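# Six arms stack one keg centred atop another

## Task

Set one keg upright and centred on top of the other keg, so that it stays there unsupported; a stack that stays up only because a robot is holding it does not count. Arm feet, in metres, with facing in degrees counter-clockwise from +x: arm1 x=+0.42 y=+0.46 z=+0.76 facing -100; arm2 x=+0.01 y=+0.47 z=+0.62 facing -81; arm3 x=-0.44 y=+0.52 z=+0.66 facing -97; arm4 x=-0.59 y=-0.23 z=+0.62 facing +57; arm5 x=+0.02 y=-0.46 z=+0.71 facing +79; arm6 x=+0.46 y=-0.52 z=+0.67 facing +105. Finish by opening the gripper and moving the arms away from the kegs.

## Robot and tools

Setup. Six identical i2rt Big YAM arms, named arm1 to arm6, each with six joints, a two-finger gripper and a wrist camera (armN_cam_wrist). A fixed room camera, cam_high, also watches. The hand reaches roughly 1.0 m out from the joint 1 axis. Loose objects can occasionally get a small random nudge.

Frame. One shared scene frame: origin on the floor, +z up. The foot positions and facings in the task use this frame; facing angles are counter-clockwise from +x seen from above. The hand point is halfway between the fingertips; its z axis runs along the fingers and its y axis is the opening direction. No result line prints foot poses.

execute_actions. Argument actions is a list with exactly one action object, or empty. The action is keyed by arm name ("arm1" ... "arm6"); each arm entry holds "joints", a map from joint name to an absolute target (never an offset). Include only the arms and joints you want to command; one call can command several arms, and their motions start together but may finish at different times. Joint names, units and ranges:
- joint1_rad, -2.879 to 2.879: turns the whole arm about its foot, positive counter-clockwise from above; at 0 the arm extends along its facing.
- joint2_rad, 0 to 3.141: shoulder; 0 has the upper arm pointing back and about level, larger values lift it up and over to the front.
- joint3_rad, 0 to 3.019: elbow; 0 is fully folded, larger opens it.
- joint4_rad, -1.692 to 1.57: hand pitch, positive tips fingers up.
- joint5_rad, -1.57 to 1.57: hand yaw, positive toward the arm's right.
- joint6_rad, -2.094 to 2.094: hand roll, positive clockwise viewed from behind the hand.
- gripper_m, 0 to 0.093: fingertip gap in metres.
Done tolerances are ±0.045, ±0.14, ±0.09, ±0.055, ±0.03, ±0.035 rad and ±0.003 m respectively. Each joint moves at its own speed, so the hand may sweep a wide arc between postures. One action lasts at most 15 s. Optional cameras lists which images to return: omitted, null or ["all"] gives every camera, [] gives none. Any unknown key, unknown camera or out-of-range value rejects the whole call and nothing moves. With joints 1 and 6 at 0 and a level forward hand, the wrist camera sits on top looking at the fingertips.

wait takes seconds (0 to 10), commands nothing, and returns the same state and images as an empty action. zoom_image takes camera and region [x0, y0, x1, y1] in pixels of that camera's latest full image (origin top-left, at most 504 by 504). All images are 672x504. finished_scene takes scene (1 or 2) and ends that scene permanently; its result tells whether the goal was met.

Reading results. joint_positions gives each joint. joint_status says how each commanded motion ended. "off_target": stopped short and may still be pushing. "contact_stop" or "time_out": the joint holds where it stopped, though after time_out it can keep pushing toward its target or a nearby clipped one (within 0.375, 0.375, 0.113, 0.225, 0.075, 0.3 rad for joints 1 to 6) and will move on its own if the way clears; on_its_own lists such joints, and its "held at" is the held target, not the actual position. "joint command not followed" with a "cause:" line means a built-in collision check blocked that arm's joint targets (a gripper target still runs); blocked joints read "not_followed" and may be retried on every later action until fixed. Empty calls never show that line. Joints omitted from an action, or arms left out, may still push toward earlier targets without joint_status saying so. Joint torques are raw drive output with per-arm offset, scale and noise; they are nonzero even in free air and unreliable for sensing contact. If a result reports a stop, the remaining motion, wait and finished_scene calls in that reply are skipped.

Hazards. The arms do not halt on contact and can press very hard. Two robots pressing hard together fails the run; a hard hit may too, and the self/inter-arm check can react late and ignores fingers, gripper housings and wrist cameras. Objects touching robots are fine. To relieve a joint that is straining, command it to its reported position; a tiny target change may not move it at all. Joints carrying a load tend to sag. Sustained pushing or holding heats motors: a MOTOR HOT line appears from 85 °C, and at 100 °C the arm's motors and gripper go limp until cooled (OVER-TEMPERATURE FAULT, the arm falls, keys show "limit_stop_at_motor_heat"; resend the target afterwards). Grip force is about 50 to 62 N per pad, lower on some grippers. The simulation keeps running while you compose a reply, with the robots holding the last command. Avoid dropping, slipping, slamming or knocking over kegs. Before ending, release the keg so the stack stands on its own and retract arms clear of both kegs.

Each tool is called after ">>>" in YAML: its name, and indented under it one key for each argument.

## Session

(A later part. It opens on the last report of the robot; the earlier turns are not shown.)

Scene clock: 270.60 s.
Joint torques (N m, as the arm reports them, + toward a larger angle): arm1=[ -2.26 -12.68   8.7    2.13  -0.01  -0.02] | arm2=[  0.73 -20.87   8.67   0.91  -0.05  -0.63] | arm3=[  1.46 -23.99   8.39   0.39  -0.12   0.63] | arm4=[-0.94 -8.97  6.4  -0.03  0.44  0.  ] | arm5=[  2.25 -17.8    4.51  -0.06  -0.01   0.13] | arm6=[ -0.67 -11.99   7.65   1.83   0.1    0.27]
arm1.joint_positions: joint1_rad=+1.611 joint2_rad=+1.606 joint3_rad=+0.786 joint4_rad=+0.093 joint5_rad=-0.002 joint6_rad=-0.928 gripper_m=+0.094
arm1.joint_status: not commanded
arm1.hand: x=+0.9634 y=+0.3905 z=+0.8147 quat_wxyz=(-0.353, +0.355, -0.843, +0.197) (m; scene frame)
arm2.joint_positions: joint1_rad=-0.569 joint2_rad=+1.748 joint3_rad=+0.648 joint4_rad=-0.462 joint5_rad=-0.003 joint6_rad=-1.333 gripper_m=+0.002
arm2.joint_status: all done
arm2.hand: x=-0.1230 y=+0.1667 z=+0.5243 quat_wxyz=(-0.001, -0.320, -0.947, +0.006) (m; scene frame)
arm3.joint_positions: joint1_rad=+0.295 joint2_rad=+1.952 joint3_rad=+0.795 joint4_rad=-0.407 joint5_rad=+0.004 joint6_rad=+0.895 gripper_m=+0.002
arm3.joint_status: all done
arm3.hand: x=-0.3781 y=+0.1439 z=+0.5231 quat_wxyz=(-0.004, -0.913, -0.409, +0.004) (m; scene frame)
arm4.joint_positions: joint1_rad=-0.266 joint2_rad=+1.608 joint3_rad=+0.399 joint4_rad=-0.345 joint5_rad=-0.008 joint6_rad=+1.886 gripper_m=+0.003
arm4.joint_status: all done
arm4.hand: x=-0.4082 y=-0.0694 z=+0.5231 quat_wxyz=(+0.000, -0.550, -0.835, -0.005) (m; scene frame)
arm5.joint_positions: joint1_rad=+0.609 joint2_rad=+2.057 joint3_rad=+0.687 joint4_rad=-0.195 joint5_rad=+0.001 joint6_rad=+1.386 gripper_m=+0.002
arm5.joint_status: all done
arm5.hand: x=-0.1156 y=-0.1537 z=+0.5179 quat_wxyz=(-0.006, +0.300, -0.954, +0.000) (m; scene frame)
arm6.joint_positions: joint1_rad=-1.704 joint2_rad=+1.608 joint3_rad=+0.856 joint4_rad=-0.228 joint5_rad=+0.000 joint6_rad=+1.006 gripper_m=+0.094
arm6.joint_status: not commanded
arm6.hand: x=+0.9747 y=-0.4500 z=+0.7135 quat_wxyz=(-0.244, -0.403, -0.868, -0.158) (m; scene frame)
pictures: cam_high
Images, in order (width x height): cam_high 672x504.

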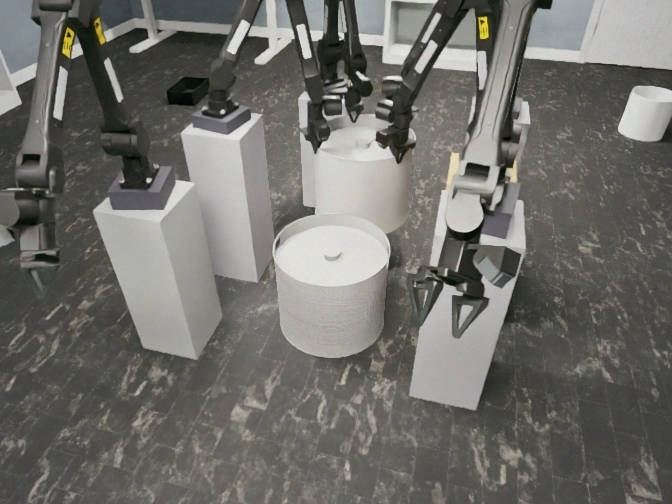

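Excellent.

>>> execute_actions:
  actions:
    - {"arm2":{"joints":{"joint2_rad":1.375,"joint3_rad":0.80,"joint4_rad":-0.80}},"arm5":{"joints":{"joint2_rad":1.59,"joint3_rad":0.76,"joint4_rad":-0.52}},"arm3":{"joints":{"joint2_rad":1.55,"joint3_rad":0.89,"joint4_rad":-0.715}},"arm4":{"joints":{"joint2_rad":1.18,"joint3_rad":0.55,"joint4_rad":-0.805}}}
  cameras: []

>>> execute_actions:
  actions:
    - {"arm2":{"joints":{"joint2_rad":1.18,"joint3_rad":0.96,"joint4_rad":-1.14}},"arm5":{"joints":{"joint2_rad":1.315,"joint3_rad":0.855,"joint4_rad":-0.865}},"arm3":{"joints":{"joint2_rad":1.345,"joint3_rad":1.02,"joint4_rad":-1.02}},"arm4":{"joints":{"joint2_rad":0.96,"joint3_rad":0.74,"joint4_rad":-1.195}}}
  cameras: ["cam_high"]

Scene clock: 280.87 s.
Joint torques (N m, as the arm reports them, + toward a larger angle): arm1=[ -2.22 -12.69   8.71   2.12  -0.01  -0.02] | arm2=[ 1.02 -9.24  8.98  1.25 -0.17 -0.3 ] | arm3=[ -0.02 -10.15   8.46   0.8    0.2   -0.02] | arm4=[ 0.   -3.19 10.26  0.    0.15  0.09] | arm5=[ 1.73 -8.33  6.08  0.53 -0.02  0.04] | arm6=[ -0.64 -11.99   7.65   1.83   0.11   0.28]
arm1.joint_positions: joint1_rad=+1.611 joint2_rad=+1.606 joint3_rad=+0.786 joint4_rad=+0.093 joint5_rad=-0.002 joint6_rad=-0.928 gripper_m=+0.094
arm1.joint_status: not commanded
arm1.hand: x=+0.9634 y=+0.3905 z=+0.8147 quat_wxyz=(-0.353, +0.355, -0.843, +0.197) (m; scene frame)
arm2.joint_positions: joint1_rad=-0.570 joint2_rad=+1.371 joint3_rad=+0.777 joint4_rad=-0.810 joint5_rad=+0.002 joint6_rad=-1.371 gripper_m=+0.001
arm2.joint_status: all done
arm2.hand: x=-0.1399 y=+0.1314 z=+0.6779 quat_wxyz=(+0.010, -0.302, -0.950, +0.084) (m; scene frame)
arm3.joint_positions: joint1_rad=+0.318 joint2_rad=+1.537 joint3_rad=+0.881 joint4_rad=-0.711 joint5_rad=-0.003 joint6_rad=+0.950 gripper_m=+0.000
arm3.joint_status: all done
arm3.hand: x=-0.3589 y=+0.0986 z=+0.6998 quat_wxyz=(-0.101, -0.914, -0.392, +0.021) (m; scene frame)
arm4.joint_positions: joint1_rad=-0.281 joint2_rad=+1.177 joint3_rad=+0.511 joint4_rad=-0.796 joint5_rad=-0.001 joint6_rad=+1.876 gripper_m=+0.001
arm4.joint_status: all done
arm4.hand: x=-0.3873 y=-0.0573 z=+0.6453 quat_wxyz=(-0.016, -0.551, -0.833, -0.048) (m; scene frame)
arm5.joint_positions: joint1_rad=+0.611 joint2_rad=+1.580 joint3_rad=+0.755 joint4_rad=-0.514 joint5_rad=+0.003 joint6_rad=+1.394 gripper_m=+0.000
arm5.joint_status: all done
arm5.hand: x=-0.1480 y=-0.0875 z=+0.6925 quat_wxyz=(+0.008, +0.295, -0.949, -0.112) (m; scene frame)
arm6.joint_positions: joint1_rad=-1.704 joint2_rad=+1.608 joint3_rad=+0.856 joint4_rad=-0.228 joint5_rad=+0.000 joint6_rad=+1.006 gripper_m=+0.094
arm6.joint_status: not commanded
arm6.hand: x=+0.9747 y=-0.4500 z=+0.7135 quat_wxyz=(-0.244, -0.403, -0.868, -0.158) (m; scene frame)
pictures: none
joint command not followed: on one or more control steps a check withheld the commanded joint targets of the arm3 arm, and it was not sent them on those steps.
cause: the commanded joint targets would bring a part of the robot too close to another arm (this arm's wrist (the part past joint 4) and the other arm's wrist (the part past joint 4)); next, command targets that bring no part of the robot closer to that arm.
joint command not followed: on one or more control steps a check withheld the commanded joint targets of the arm4 arm, and it was not sent them on those steps.
cause: the commanded joint targets would bring a part of the robot too close to another arm (this arm's wrist (the part past joint 4) and the other arm's wrist (the part past joint 4), along the way the arms are being sent); next, command targets that bring no part of the robot closer to that arm.
No camera images: the call's "cameras" was empty. Leave "cameras" out to get every camera's image.

Scene clock: 282.07 s.
Joint torques (N m, as the arm reports them, + toward a larger angle): arm1=[ -2.28 -12.74   8.7    2.13  -0.01  -0.02] | arm2=[ 1.21 -7.68 10.44  0.34 -0.21 -0.27] | arm3=[ 0.74 -8.76 11.6   0.59  0.17 -0.02] | arm4=[ 0.14 -1.81 11.47  0.08  0.14  0.08] | arm5=[ 1.74 -7.06  9.22  0.48 -0.01  0.03] | arm6=[ -0.66 -12.01   7.64   1.83   0.1    0.28]
arm1.joint_positions: joint1_rad=+1.611 joint2_rad=+1.606 joint3_rad=+0.786 joint4_rad=+0.093 joint5_rad=-0.002 joint6_rad=-0.928 gripper_m=+0.094
arm1.joint_status: not commanded
arm1.hand: x=+0.9634 y=+0.3905 z=+0.8147 quat_wxyz=(-0.353, +0.355, -0.843, +0.197) (m; scene frame)
arm2.joint_positions: joint1_rad=-0.570 joint2_rad=+1.176 joint3_rad=+0.934 joint4_rad=-1.126 joint5_rad=+0.002 joint6_rad=-1.371 gripper_m=+0.001
arm2.joint_status: all done
arm2.hand: x=-0.1352 y=+0.1420 z=+0.7932 quat_wxyz=(+0.012, -0.301, -0.948, +0.102) (m; scene frame)
arm3.joint_positions: joint1_rad=+0.318 joint2_rad=+1.333 joint3_rad=+0.995 joint4_rad=-1.013 joint5_rad=-0.003 joint6_rad=+0.950 gripper_m=+0.000
arm3.joint_status: all done
arm3.hand: x=-0.3620 y=+0.1153 z=+0.8103 quat_wxyz=(-0.109, -0.913, -0.392, +0.023) (m; scene frame)
arm4.joint_positions: joint1_rad=-0.281 joint2_rad=+0.951 joint3_rad=+0.707 joint4_rad=-1.186 joint5_rad=-0.001 joint6_rad=+1.876 gripper_m=+0.001
arm4.joint_status: all done
arm4.hand: x=-0.3899 y=-0.0587 z=+0.7623 quat_wxyz=(-0.021, -0.550, -0.832, -0.064) (m; scene frame)
arm5.joint_positions: joint1_rad=+0.611 joint2_rad=+1.305 joint3_rad=+0.826 joint4_rad=-0.856 joint5_rad=+0.002 joint6_rad=+1.394 gripper_m=+0.000
arm5.joint_status: all done
arm5.hand: x=-0.1393 y=-0.1095 z=+0.8027 quat_wxyz=(+0.008, +0.295, -0.949, -0.114) (m; scene frame)
arm6.joint_positions: joint1_rad=-1.704 joint2_rad=+1.608 joint3_rad=+0.856 joint4_rad=-0.228 joint5_rad=+0.000 joint6_rad=+1.006 gripper_m=+0.094
arm6.joint_status: not commanded
arm6.hand: x=+0.9747 y=-0.4500 z=+0.7135 quat_wxyz=(-0.244, -0.403, -0.868, -0.158) (m; scene frame)
pictures: cam_high
joint command not followed: on one or more control steps a check withheld the commanded joint targets of the arm3 arm, and it was not sent them on those steps.
cause: the commanded joint targets would bring a part of the robot too close to another arm (this arm's wrist (the part past joint 4) and the other arm's wrist (the part past joint 4)); next, command targets that bring no part of the robot closer to that arm.
joint command not followed: on one or more control steps a check withheld the commanded joint targets of the arm4 arm, and it was not sent them on those steps.
cause: the commanded joint targets would bring a part of the robot too close to another arm (this arm's wrist (the part past joint 4) and the other arm's wrist (the part past joint 4)); next, command targets that bring no part of the robot closer to that arm.
Images, in order (width x height): cam_high 672x504.

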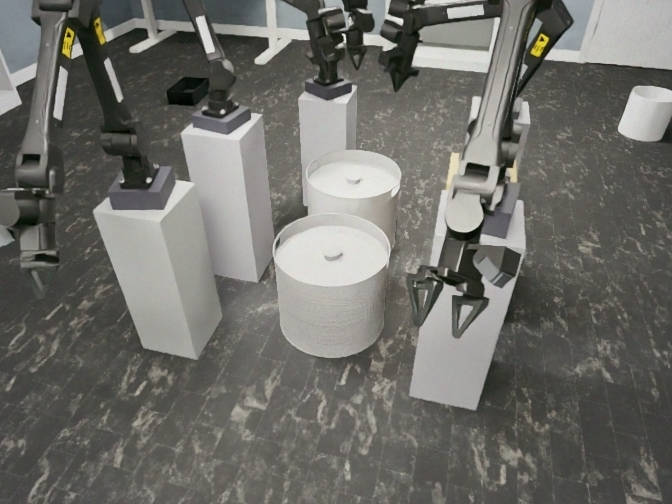

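>>> execute_actions:
  actions:
    - {"arm2":{"joints":{"joint1_rad":-0.6,"joint2_rad":1.7,"joint3_rad":0.8,"joint4_rad":-0.8,"joint6_rad":-1.41,"gripper_m":0.093}},"arm5":{"joints":{"joint1_rad":0.79,"joint2_rad":1.9,"joint3_rad":0.62,"joint4_rad":-0.4,"joint6_rad":1.57,"gripper_m":0.093}},"arm3":{"joints":{"joint1_rad":0.19,"joint2_rad":1.85,"joint3_rad":0.9,"joint4_rad":-0.75,"joint6_rad":0.84,"gripper_m":0.093}},"arm4":{"joints":{"joint1_rad":-0.5,"joint2_rad":1.2,"joint3_rad":0.33,"joint4_rad":-0.7,"joint6_rad":1.21,"gripper_m":0.07}}}
  cameras: []

>>> execute_actions:
  actions:
    - {"arm2":{"joints":{"joint2_rad":2.13,"joint3_rad":0.83,"joint4_rad":-0.25}},"arm5":{"joints":{"joint2_rad":2.39,"joint3_rad":0.732,"joint4_rad":0.1}},"arm3":{"joints":{"joint2_rad":2.27,"joint3_rad":0.965,"joint4_rad":-0.25}},"arm4":{"joints":{"joint2_rad":1.65,"joint3_rad":0.27,"joint4_rad":-0.19}}}
  cameras: ["arm2_cam_wrist","arm3_cam_wrist","arm4_cam_wrist","arm5_cam_wrist","cam_high"]

Scene clock: 302.43 s.
Joint torques (N m, as the arm reports them, + toward a larger angle): arm1=[ -2.33 -12.77   8.69   2.13  -0.01  -0.03] | arm2=[ -0.29 -13.19   5.13   0.78  -0.18  -0.32] | arm3=[  1.48 -13.23   6.56   0.58   0.09  -0.17] | arm4=[ 0.34 -3.35  5.74  0.52  0.14 -0.12] | arm5=[ 0.72 -8.99  2.65  0.49  0.08  0.11] | arm6=[ -0.68 -12.     7.65   1.83   0.1    0.28]
arm1.joint_positions: joint1_rad=+1.611 joint2_rad=+1.606 joint3_rad=+0.786 joint4_rad=+0.093 joint5_rad=-0.002 joint6_rad=-0.928 gripper_m=+0.094
arm1.joint_status: not commanded
arm1.hand: x=+0.9634 y=+0.3905 z=+0.8147 quat_wxyz=(-0.353, +0.355, -0.843, +0.197) (m; scene frame)
arm2.joint_positions: joint1_rad=-0.593 joint2_rad=+1.704 joint3_rad=+0.797 joint4_rad=-0.813 joint5_rad=+0.002 joint6_rad=-1.396 gripper_m=+0.093
arm2.joint_status: all done
arm2.hand: x=-0.1339 y=+0.1639 z=+0.5720 quat_wxyz=(-0.009, -0.300, -0.951, -0.073) (m; scene frame)
arm3.joint_positions: joint1_rad=+0.189 joint2_rad=+1.851 joint3_rad=+0.891 joint4_rad=-0.758 joint5_rad=-0.001 joint6_rad=+0.850 gripper_m=+0.093
arm3.joint_status: all done
arm3.hand: x=-0.4174 y=+0.1457 z=+0.5818 quat_wxyz=(+0.068, -0.922, -0.380, -0.024) (m; scene frame)
arm4.joint_positions: joint1_rad=-0.496 joint2_rad=+1.213 joint3_rad=+0.325 joint4_rad=-0.711 joint5_rad=-0.001 joint6_rad=+1.226 gripper_m=+0.070
arm4.joint_status: all done
arm4.hand: x=-0.4253 y=-0.1424 z=+0.5872 quat_wxyz=(+0.009, -0.359, -0.933, +0.015) (m; scene frame)
arm5.joint_positions: joint1_rad=+0.795 joint2_rad=+1.895 joint3_rad=+0.610 joint4_rad=-0.409 joint5_rad=+0.000 joint6_rad=+1.562 gripper_m=+0.093
arm5.joint_status: all done
arm5.hand: x=-0.1409 y=-0.2272 z=+0.5618 quat_wxyz=(-0.024, +0.304, -0.950, +0.062) (m; scene frame)
arm6.joint_positions: joint1_rad=-1.704 joint2_rad=+1.608 joint3_rad=+0.856 joint4_rad=-0.228 joint5_rad=+0.000 joint6_rad=+1.006 gripper_m=+0.094
arm6.joint_status: not commanded
arm6.hand: x=+0.9747 y=-0.4500 z=+0.7135 quat_wxyz=(-0.244, -0.403, -0.868, -0.158) (m; scene frame)
pictures: none
No camera images: the call's "cameras" was empty. Leave "cameras" out to get every camera's image.

Scene clock: 303.73 s.
Joint torques (N m, as the arm reports them, + toward a larger angle): arm1=[ -2.24 -12.72   8.7    2.13  -0.01  -0.02] | arm2=[  0.62 -16.1    3.52   0.96  -0.21  -0.27] | arm3=[  0.87 -17.29   3.41   0.76   0.15  -0.17] | arm4=[ 0.35 -3.78  0.37  0.29 -0.07  0.03] | arm5=[  0.54 -11.77  -0.57   0.68   0.1    0.07] | arm6=[ -0.65 -12.     7.65   1.84   0.1    0.27]
arm1.joint_positions: joint1_rad=+1.611 joint2_rad=+1.606 joint3_rad=+0.786 joint4_rad=+0.093 joint5_rad=-0.002 joint6_rad=-0.928 gripper_m=+0.094
arm1.joint_status: not commanded
arm1.hand: x=+0.9634 y=+0.3905 z=+0.8147 quat_wxyz=(-0.353, +0.355, -0.843, +0.197) (m; scene frame)
arm2.joint_positions: joint1_rad=-0.593 joint2_rad=+2.142 joint3_rad=+0.815 joint4_rad=-0.265 joint5_rad=+0.002 joint6_rad=-1.396 gripper_m=+0.093
arm2.joint_status: all done
arm2.hand: x=-0.1479 y=+0.1339 z=+0.4151 quat_wxyz=(+0.000, -0.301, -0.953, -0.009) (m; scene frame)
arm3.joint_positions: joint1_rad=+0.189 joint2_rad=+2.282 joint3_rad=+0.957 joint4_rad=-0.260 joint5_rad=-0.001 joint6_rad=+0.849 gripper_m=+0.093
arm3.joint_status: all done
arm3.hand: x=-0.4153 y=+0.1095 z=+0.4192 quat_wxyz=(+0.004, -0.924, -0.381, -0.002) (m; scene frame)
arm4.joint_positions: joint1_rad=-0.496 joint2_rad=+1.640 joint3_rad=+0.286 joint4_rad=-0.191 joint5_rad=+0.005 joint6_rad=+1.211 gripper_m=+0.070
arm4.joint_status: all done
arm4.hand: x=-0.4095 y=-0.1358 z=+0.5050 quat_wxyz=(-0.011, -0.352, -0.936, -0.004) (m; scene frame)
arm5.joint_positions: joint1_rad=+0.795 joint2_rad=+2.403 joint3_rad=+0.729 joint4_rad=+0.090 joint5_rad=+0.000 joint6_rad=+1.563 gripper_m=+0.093
arm5.joint_status: all done
arm5.hand: x=-0.1509 y=-0.2105 z=+0.4136 quat_wxyz=(-0.007, +0.304, -0.953, +0.009) (m; scene frame)
arm6.joint_positions: joint1_rad=-1.704 joint2_rad=+1.608 joint3_rad=+0.856 joint4_rad=-0.228 joint5_rad=+0.000 joint6_rad=+1.006 gripper_m=+0.094
arm6.joint_status: not commanded
arm6.hand: x=+0.9747 y=-0.4500 z=+0.7135 quat_wxyz=(-0.244, -0.403, -0.868, -0.158) (m; scene frame)
pictures: arm2_cam_wrist, arm3_cam_wrist, arm4_cam_wrist, arm5_cam_wrist, cam_high
Images, in order (width x height): arm2_cam_wrist 672x504, arm3_cam_wrist 672x504, arm4_cam_wrist 672x504, arm5_cam_wrist 672x504, cam_high 672x504.

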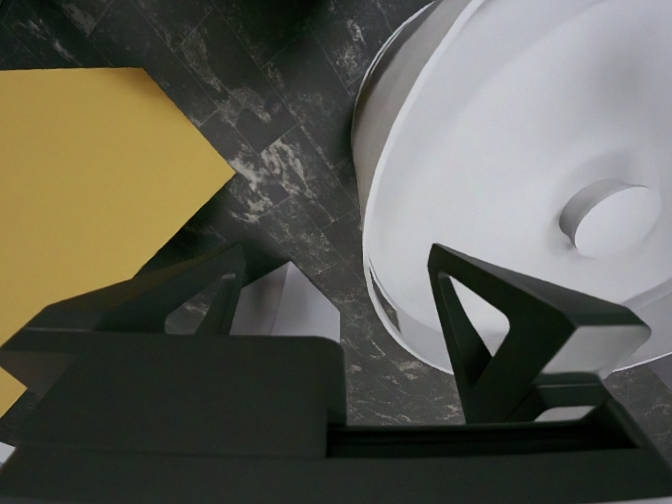

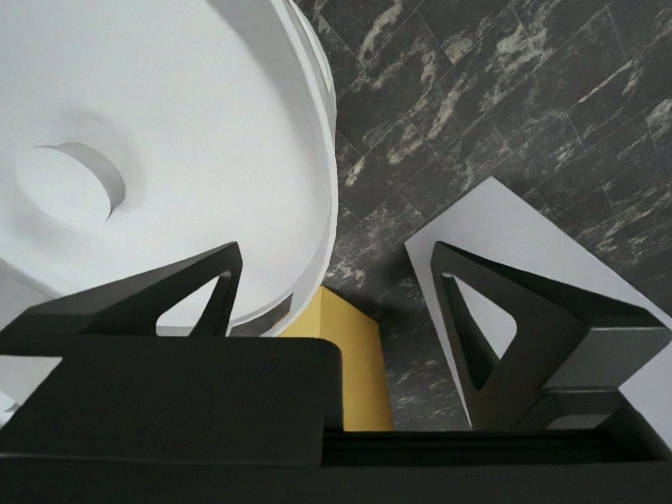

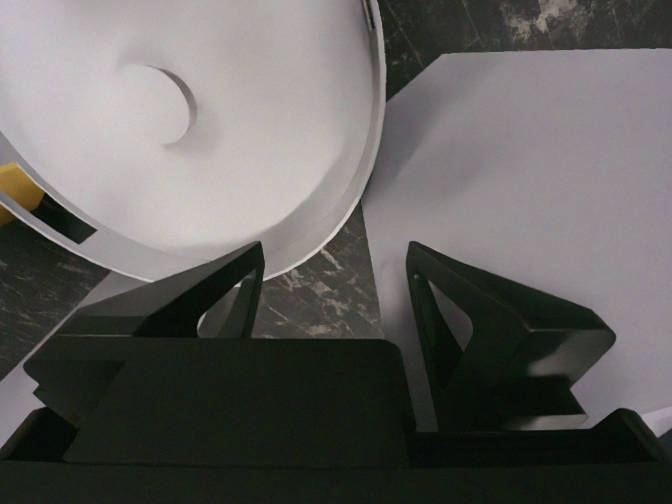

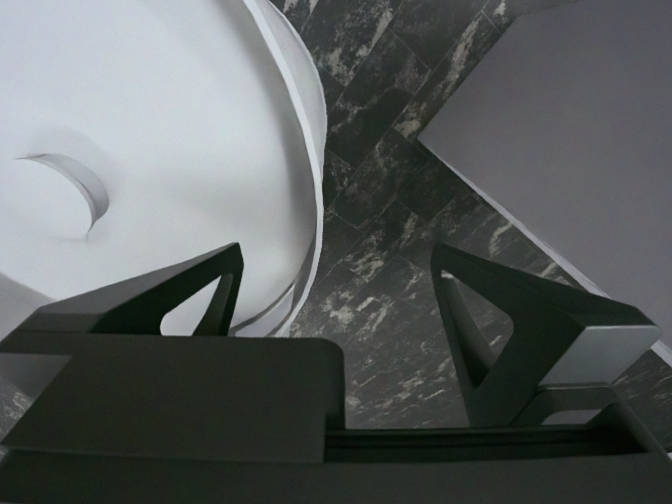

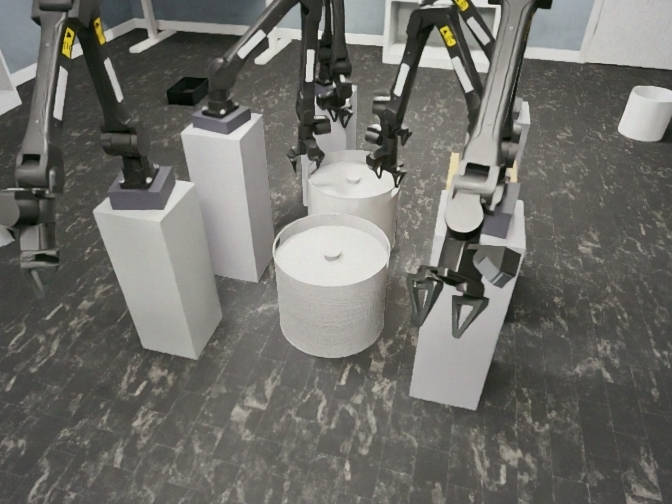

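>>> execute_actions:
  actions:
    - {"arm2":{"joints":{"joint1_rad":-0.62,"joint2_rad":2.23,"joint3_rad":0.875,"joint4_rad":-0.19}},"arm5":{"joints":{"joint1_rad":0.815,"joint2_rad":2.495,"joint3_rad":0.805,"joint4_rad":0.13}},"arm3":{"joints":{"joint1_rad":0.17,"joint2_rad":2.365,"joint3_rad":1.005,"joint4_rad":-0.2}},"arm4":{"joints":{"joint2_rad":1.3,"joint3_rad":0.42,"joint4_rad":-0.7,"joint1_rad":-0.53,"joint6_rad":1.35}}}
  cameras: []

>>> execute_actions:
  actions:
    - {"arm2":{"joints":{"joint2_rad":2.335,"joint3_rad":0.915,"joint4_rad":-0.135}},"arm5":{"joints":{"joint2_rad":2.6,"joint3_rad":0.87,"joint4_rad":0.165}},"arm3":{"joints":{"joint2_rad":2.465,"joint3_rad":1.055,"joint4_rad":-0.15}}}
  cameras: []

>>> execute_actions:
  actions:
    - {"arm2":{"joints":{"joint2_rad":2.44,"joint3_rad":0.96,"joint4_rad":-0.07}},"arm5":{"joints":{"joint2_rad":2.706,"joint3_rad":0.939,"joint4_rad":0.2}},"arm3":{"joints":{"joint2_rad":2.565,"joint3_rad":1.11,"joint4_rad":-0.1}}}
  cameras: []

>>> execute_actions:
  actions:
    - {"arm2":{"joints":{"gripper_m":0}},"arm5":{"joints":{"gripper_m":0}},"arm3":{"joints":{"gripper_m":0}}}
  cameras: ["arm2_cam_wrist","arm3_cam_wrist","arm5_cam_wrist"]

>>> execute_actions:
  actions:
    - {"arm2":{"joints":{"joint1_rad":-0.57,"joint6_rad":-1.36,"joint2_rad":2.3,"joint3_rad":0.77,"joint4_rad":0.05}},"arm5":{"joints":{"joint1_rad":0.61,"joint6_rad":1.39,"joint2_rad":2.5,"joint3_rad":0.93,"joint4_rad":0.125}},"arm3":{"joints":{"joint1_rad":0.29,"joint6_rad":0.95,"joint2_rad":2.36,"joint3_rad":0.96,"joint4_rad":-0.02}}}
  cameras: ["arm2_cam_wrist","arm3_cam_wrist","arm5_cam_wrist"]

Scene clock: 328.90 s.
Joint torques (N m, as the arm reports them, + toward a larger angle): arm1=[ -2.27 -12.74   8.7    2.14  -0.01  -0.02] | arm2=[  0.84 -16.14   2.26   0.84  -0.13  -0.29] | arm3=[ -0.53 -15.64   2.96   0.51   0.12  -0.23] | arm4=[ 0.06 -3.39  5.81 -0.1   0.06  0.21] | arm5=[  2.18 -10.48  -0.95   0.55   0.09   0.07] | arm6=[ -0.67 -12.     7.64   1.83   0.1    0.28]
arm1.joint_positions: joint1_rad=+1.611 joint2_rad=+1.606 joint3_rad=+0.786 joint4_rad=+0.093 joint5_rad=-0.002 joint6_rad=-0.928 gripper_m=+0.094
arm1.joint_status: not commanded
arm1.hand: x=+0.9634 y=+0.3905 z=+0.8147 quat_wxyz=(-0.353, +0.355, -0.843, +0.197) (m; scene frame)
arm2.joint_positions: joint1_rad=-0.613 joint2_rad=+2.233 joint3_rad=+0.871 joint4_rad=-0.202 joint5_rad=+0.002 joint6_rad=-1.396 gripper_m=+0.093
arm2.joint_status: all done
arm2.hand: x=-0.1628 y=+0.1209 z=+0.3870 quat_wxyz=(+0.001, -0.311, -0.950, +0.004) (m; scene frame)
arm3.joint_positions: joint1_rad=+0.188 joint2_rad=+2.359 joint3_rad=+1.001 joint4_rad=-0.206 joint5_rad=-0.001 joint6_rad=+0.849 gripper_m=+0.093
arm3.joint_status: all done
arm3.hand: x=-0.4152 y=+0.0993 z=+0.3924 quat_wxyz=(-0.005, -0.925, -0.381, +0.001) (m; scene frame)
arm4.joint_positions: joint1_rad=-0.520 joint2_rad=+1.298 joint3_rad=+0.415 joint4_rad=-0.691 joint5_rad=+0.002 joint6_rad=+1.334 gripper_m=+0.070
arm4.joint_status: all done
arm4.hand: x=-0.3872 y=-0.1286 z=+0.5926 quat_wxyz=(-0.001, -0.420, -0.908, +0.006) (m; scene frame)
arm5.joint_positions: joint1_rad=+0.804 joint2_rad=+2.488 joint3_rad=+0.807 joint4_rad=+0.126 joint5_rad=+0.000 joint6_rad=+1.563 gripper_m=+0.093
arm5.joint_status: all done
arm5.hand: x=-0.1645 y=-0.1954 z=+0.3854 quat_wxyz=(-0.003, +0.308, -0.951, -0.004) (m; scene frame)
arm6.joint_positions: joint1_rad=-1.704 joint2_rad=+1.608 joint3_rad=+0.856 joint4_rad=-0.228 joint5_rad=+0.000 joint6_rad=+1.006 gripper_m=+0.094
arm6.joint_status: not commanded
arm6.hand: x=+0.9747 y=-0.4500 z=+0.7135 quat_wxyz=(-0.244, -0.403, -0.868, -0.158) (m; scene frame)
pictures: none
No camera images: the call's "cameras" was empty. Leave "cameras" out to get every camera's image.

Scene clock: 329.83 s.
Joint torques (N m, as the arm reports them, + toward a larger angle): arm1=[ -2.28 -12.69   8.7    2.12  -0.01  -0.03] | arm2=[  0.69 -17.7    1.62   1.15  -0.15  -0.32] | arm3=[ -0.7  -15.75   2.42   0.66   0.13  -0.21] | arm4=[-0.09 -3.53  5.85 -0.11  0.06  0.21] | arm5=[  1.99 -11.05  -1.27   0.59   0.08   0.08] | arm6=[ -0.67 -11.98   7.65   1.83   0.1    0.28]
arm1.joint_positions: joint1_rad=+1.611 joint2_rad=+1.606 joint3_rad=+0.786 joint4_rad=+0.093 joint5_rad=-0.002 joint6_rad=-0.928 gripper_m=+0.094
arm1.joint_status: not commanded
arm1.hand: x=+0.9634 y=+0.3905 z=+0.8147 quat_wxyz=(-0.353, +0.355, -0.843, +0.197) (m; scene frame)
arm2.joint_positions: joint1_rad=-0.613 joint2_rad=+2.342 joint3_rad=+0.912 joint4_rad=-0.148 joint5_rad=+0.002 joint6_rad=-1.397 gripper_m=+0.093
arm2.joint_status: all done
arm2.hand: x=-0.1617 y=+0.1232 z=+0.3499 quat_wxyz=(+0.000, -0.311, -0.950, -0.002) (m; scene frame)
arm3.joint_positions: joint1_rad=+0.188 joint2_rad=+2.462 joint3_rad=+1.051 joint4_rad=-0.156 joint5_rad=-0.001 joint6_rad=+0.849 gripper_m=+0.093
arm3.joint_status: all done
arm3.hand: x=-0.4152 y=+0.0989 z=+0.3550 quat_wxyz=(-0.004, -0.925, -0.381, +0.001) (m; scene frame)
arm4.joint_positions: joint1_rad=-0.520 joint2_rad=+1.298 joint3_rad=+0.415 joint4_rad=-0.691 joint5_rad=+0.002 joint6_rad=+1.334 gripper_m=+0.070
arm4.joint_status: not commanded
arm4.hand: x=-0.3872 y=-0.1286 z=+0.5926 quat_wxyz=(-0.001, -0.420, -0.908, +0.006) (m; scene frame)
arm5.joint_positions: joint1_rad=+0.804 joint2_rad=+2.597 joint3_rad=+0.872 joint4_rad=+0.160 joint5_rad=+0.000 joint6_rad=+1.563 gripper_m=+0.093
arm5.joint_status: all done
arm5.hand: x=-0.1629 y=-0.1972 z=+0.3492 quat_wxyz=(-0.005, +0.308, -0.951, +0.001) (m; scene frame)
arm6.joint_positions: joint1_rad=-1.704 joint2_rad=+1.608 joint3_rad=+0.856 joint4_rad=-0.228 joint5_rad=+0.000 joint6_rad=+1.006 gripper_m=+0.094
arm6.joint_status: not commanded
arm6.hand: x=+0.9747 y=-0.4500 z=+0.7135 quat_wxyz=(-0.244, -0.403, -0.868, -0.158) (m; scene frame)
pictures: none
No camera images: the call's "cameras" was empty. Leave "cameras" out to get every camera's image.

Scene clock: 330.77 s.
Joint torques (N m, as the arm reports them, + toward a larger angle): arm1=[ -2.25 -12.72   8.7    2.12  -0.01  -0.02] | arm2=[  0.57 -17.35   1.14   1.12  -0.26  -0.32] | arm3=[ -0.66 -16.54   2.11   0.59   0.16  -0.19] | arm4=[-0.03 -3.45  5.83 -0.12  0.06  0.21] | arm5=[  2.   -11.46  -1.61   0.49   0.09   0.06] | arm6=[ -0.66 -12.01   7.65   1.83   0.11   0.28]
arm1.joint_positions: joint1_rad=+1.611 joint2_rad=+1.606 joint3_rad=+0.786 joint4_rad=+0.093 joint5_rad=-0.002 joint6_rad=-0.928 gripper_m=+0.094
arm1.joint_status: not commanded
arm1.hand: x=+0.9634 y=+0.3905 z=+0.8147 quat_wxyz=(-0.353, +0.355, -0.843, +0.197) (m; scene frame)
arm2.joint_positions: joint1_rad=-0.613 joint2_rad=+2.446 joint3_rad=+0.959 joint4_rad=-0.083 joint5_rad=+0.002 joint6_rad=-1.397 gripper_m=+0.093
arm2.joint_status: all done
arm2.hand: x=-0.1625 y=+0.1214 z=+0.3139 quat_wxyz=(+0.001, -0.311, -0.950, +0.002) (m; scene frame)
arm3.joint_positions: joint1_rad=+0.188 joint2_rad=+2.561 joint3_rad=+1.107 joint4_rad=-0.106 joint5_rad=-0.001 joint6_rad=+0.849 gripper_m=+0.093
arm3.joint_status: all done
arm3.hand: x=-0.4151 y=+0.0966 z=+0.3184 quat_wxyz=(-0.007, -0.925, -0.381, +0.002) (m; scene frame)
arm4.joint_positions: joint1_rad=-0.520 joint2_rad=+1.298 joint3_rad=+0.415 joint4_rad=-0.691 joint5_rad=+0.002 joint6_rad=+1.334 gripper_m=+0.070
arm4.joint_status: not commanded
arm4.hand: x=-0.3872 y=-0.1286 z=+0.5926 quat_wxyz=(-0.001, -0.420, -0.908, +0.006) (m; scene frame)
arm5.joint_positions: joint1_rad=+0.804 joint2_rad=+2.703 joint3_rad=+0.943 joint4_rad=+0.195 joint5_rad=+0.000 joint6_rad=+1.563 gripper_m=+0.093
arm5.joint_status: all done
arm5.hand: x=-0.1620 y=-0.1979 z=+0.3127 quat_wxyz=(-0.005, +0.308, -0.951, +0.001) (m; scene frame)
arm6.joint_positions: joint1_rad=-1.704 joint2_rad=+1.608 joint3_rad=+0.856 joint4_rad=-0.228 joint5_rad=+0.000 joint6_rad=+1.006 gripper_m=+0.094
arm6.joint_status: not commanded
arm6.hand: x=+0.9747 y=-0.4500 z=+0.7135 quat_wxyz=(-0.244, -0.403, -0.868, -0.158) (m; scene frame)
pictures: none
No camera images: the call's "cameras" was empty. Leave "cameras" out to get every camera's image.

Scene clock: 331.67 s.
Joint torques (N m, as the arm reports them, + toward a larger angle): arm1=[ -2.28 -12.74   8.7    2.14  -0.01  -0.03] | arm2=[  0.62 -17.63   0.8    0.66  -0.11  -0.65] | arm3=[ -0.47 -16.1    2.58   0.62  -0.02   0.33] | arm4=[-0.11 -3.39  5.81 -0.14  0.06  0.21] | arm5=[  2.02 -11.62  -1.33   0.55   0.09   0.  ] | arm6=[ -0.66 -11.96   7.65   1.83   0.1    0.28]
arm1.joint_positions: joint1_rad=+1.611 joint2_rad=+1.606 joint3_rad=+0.786 joint4_rad=+0.093 joint5_rad=-0.002 joint6_rad=-0.928 gripper_m=+0.094
arm1.joint_status: not commanded
arm1.hand: x=+0.9634 y=+0.3905 z=+0.8147 quat_wxyz=(-0.353, +0.355, -0.843, +0.197) (m; scene frame)
arm2.joint_positions: joint1_rad=-0.615 joint2_rad=+2.446 joint3_rad=+0.962 joint4_rad=-0.078 joint5_rad=-0.001 joint6_rad=-1.363 gripper_m=+0.002
arm2.joint_status: all done
arm2.hand: x=-0.1641 y=+0.1185 z=+0.3140 quat_wxyz=(+0.000, -0.327, -0.945, +0.006) (m; scene frame)
arm3.joint_positions: joint1_rad=+0.181 joint2_rad=+2.562 joint3_rad=+1.098 joint4_rad=-0.107 joint5_rad=+0.002 joint6_rad=+0.802 gripper_m=+0.002
arm3.joint_status: all done
arm3.hand: x=-0.4191 y=+0.1026 z=+0.3177 quat_wxyz=(-0.001, -0.917, -0.399, +0.002) (m; scene frame)
arm4.joint_positions: joint1_rad=-0.520 joint2_rad=+1.298 joint3_rad=+0.415 joint4_rad=-0.691 joint5_rad=+0.002 joint6_rad=+1.334 gripper_m=+0.070
arm4.joint_status: not commanded
arm4.hand: x=-0.3872 y=-0.1286 z=+0.5926 quat_wxyz=(-0.001, -0.420, -0.908, +0.006) (m; scene frame)
arm5.joint_positions: joint1_rad=+0.804 joint2_rad=+2.705 joint3_rad=+0.936 joint4_rad=+0.193 joint5_rad=+0.000 joint6_rad=+1.571 gripper_m=+0.001
arm5.joint_status: all done
arm5.hand: x=-0.1590 y=-0.2020 z=+0.3129 quat_wxyz=(-0.006, +0.304, -0.952, +0.005) (m; scene frame)
arm6.joint_positions: joint1_rad=-1.704 joint2_rad=+1.608 joint3_rad=+0.856 joint4_rad=-0.228 joint5_rad=+0.000 joint6_rad=+1.006 gripper_m=+0.094
arm6.joint_status: not commanded
arm6.hand: x=+0.9747 y=-0.4500 z=+0.7135 quat_wxyz=(-0.244, -0.403, -0.868, -0.158) (m; scene frame)
pictures: arm2_cam_wrist, arm3_cam_wrist, arm5_cam_wrist
Images, in order (width x height): arm2_cam_wrist 672x504, arm3_cam_wrist 672x504, arm5_cam_wrist 672x504.

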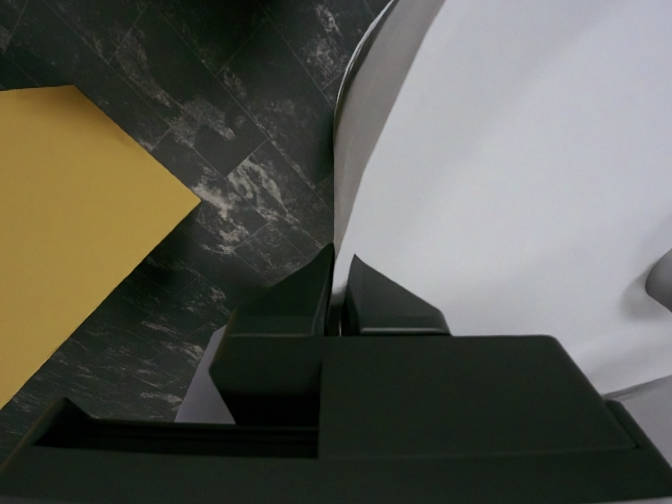

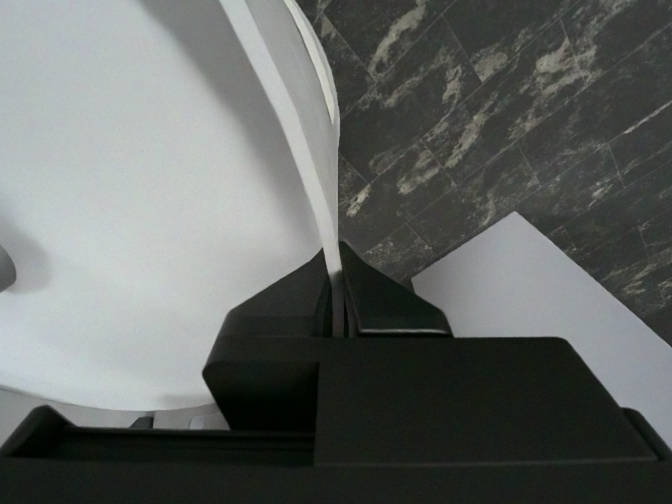

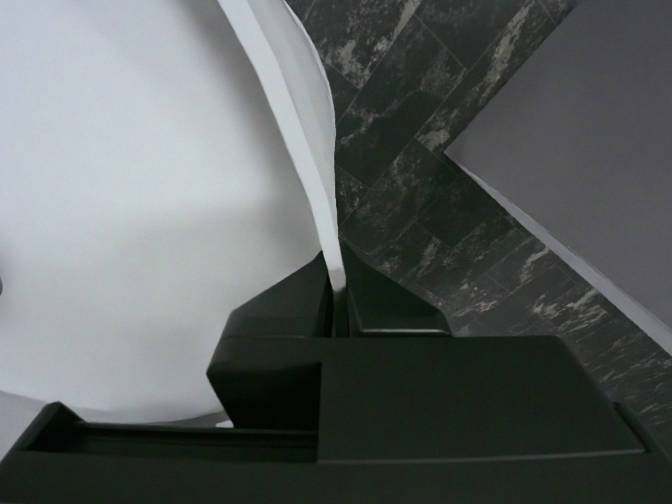

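Scene clock: 333.73 s.
Joint torques (N m, as the arm reports them, + toward a larger angle): arm1=[ -2.28 -12.71   8.71   2.13  -0.01  -0.02] | arm2=[  1.31 -23.28   0.14   1.23   0.22  -0.62] | arm3=[  0.16 -28.49   1.13   0.19   0.62   0.37] | arm4=[ 0.02 -3.55  5.82 -0.11  0.05  0.22] | arm5=[  1.68 -22.93  -3.66  -0.26  -0.23   0.26] | arm6=[ -0.68 -11.95   7.64   1.83   0.11   0.28]
arm1.joint_positions: joint1_rad=+1.611 joint2_rad=+1.606 joint3_rad=+0.786 joint4_rad=+0.093 joint5_rad=-0.002 joint6_rad=-0.928 gripper_m=+0.094
arm1.joint_status: not commanded
arm1.hand: x=+0.9634 y=+0.3905 z=+0.8147 quat_wxyz=(-0.353, +0.355, -0.843, +0.197) (m; scene frame)
arm2.joint_positions: joint1_rad=-0.574 joint2_rad=+2.383 joint3_rad=+0.769 joint4_rad=+0.030 joint5_rad=-0.009 joint6_rad=-1.318 gripper_m=+0.002
arm2.joint_status: joint6_rad time_out (moved +0.045 of +0.003); the others done
arm2.on_its_own: joint6_rad reads -1.318 and still pushes toward -1.360 since a time_out
arm2.hand: x=-0.1206 y=+0.1735 z=+0.3332 quat_wxyz=(-0.005, -0.329, -0.944, -0.005) (m; scene frame)
arm3.joint_positions: joint1_rad=+0.296 joint2_rad=+2.521 joint3_rad=+0.954 joint4_rad=-0.011 joint5_rad=-0.014 joint6_rad=+0.910 gripper_m=+0.001
arm3.joint_status: joint2_rad time_out (moved -0.041 of -0.202); joint6_rad time_out (moved +0.108 of +0.148); the others done
arm3.on_its_own: joint2_rad reads +2.521 and still pushes toward +2.360 since a time_out; joint6_rad reads +0.910 and still pushes toward +0.950 since a time_out
arm3.hand: x=-0.3767 y=+0.1551 z=+0.3298 quat_wxyz=(+0.000, -0.915, -0.402, -0.007) (m; scene frame)
arm4.joint_positions: joint1_rad=-0.520 joint2_rad=+1.298 joint3_rad=+0.415 joint4_rad=-0.691 joint5_rad=+0.002 joint6_rad=+1.334 gripper_m=+0.070
arm4.joint_status: not commanded
arm4.hand: x=-0.3872 y=-0.1286 z=+0.5926 quat_wxyz=(-0.001, -0.420, -0.908, +0.006) (m; scene frame)
arm5.joint_positions: joint1_rad=+0.601 joint2_rad=+2.668 joint3_rad=+0.972 joint4_rad=+0.138 joint5_rad=+0.008 joint6_rad=+1.362 gripper_m=+0.001
arm5.joint_status: joint2_rad time_out (moved -0.036 of -0.205); the others done
arm5.on_its_own: joint2_rad reads +2.668 and still pushes toward +2.500 since a time_out
arm5.hand: x=-0.1130 y=-0.1447 z=+0.3223 quat_wxyz=(-0.009, +0.307, -0.952, -0.004) (m; scene frame)
arm6.joint_positions: joint1_rad=-1.704 joint2_rad=+1.608 joint3_rad=+0.856 joint4_rad=-0.228 joint5_rad=+0.000 joint6_rad=+1.006 gripper_m=+0.094
arm6.joint_status: not commanded
arm6.hand: x=+0.9747 y=-0.4500 z=+0.7135 quat_wxyz=(-0.244, -0.403, -0.868, -0.158) (m; scene frame)
pictures: arm2_cam_wrist, arm3_cam_wrist, arm5_cam_wrist
Images, in order (width x height): arm2_cam_wrist 672x504, arm3_cam_wrist 672x504, arm5_cam_wrist 672x504.

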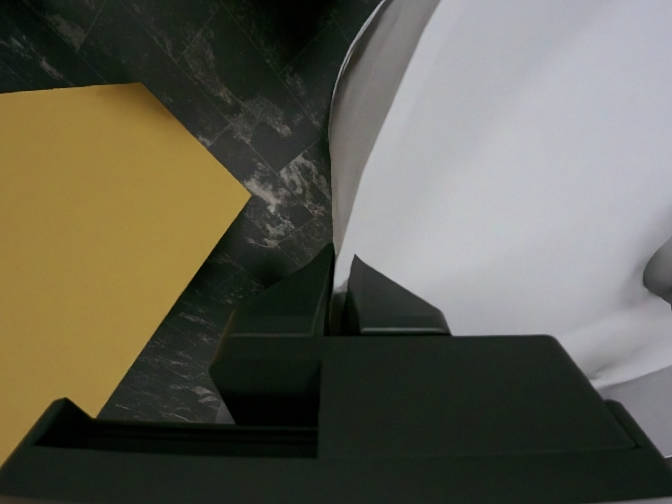

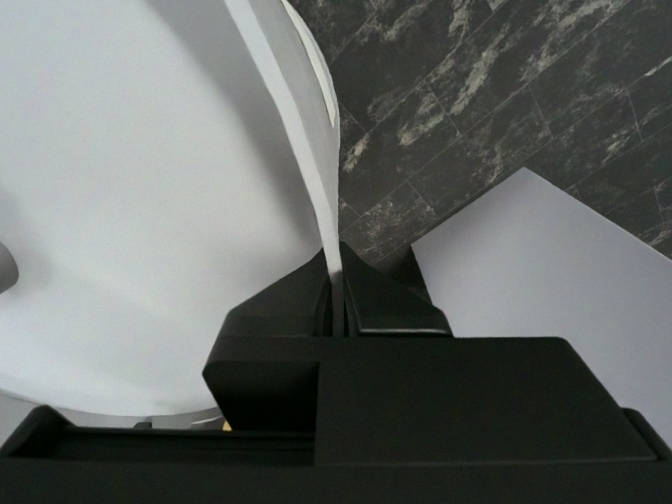

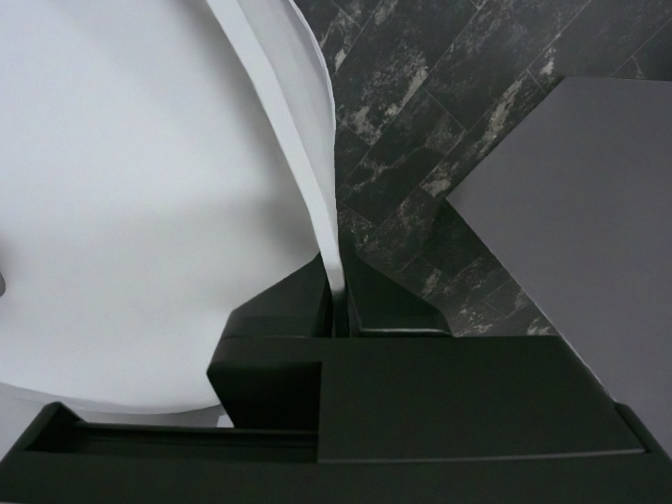

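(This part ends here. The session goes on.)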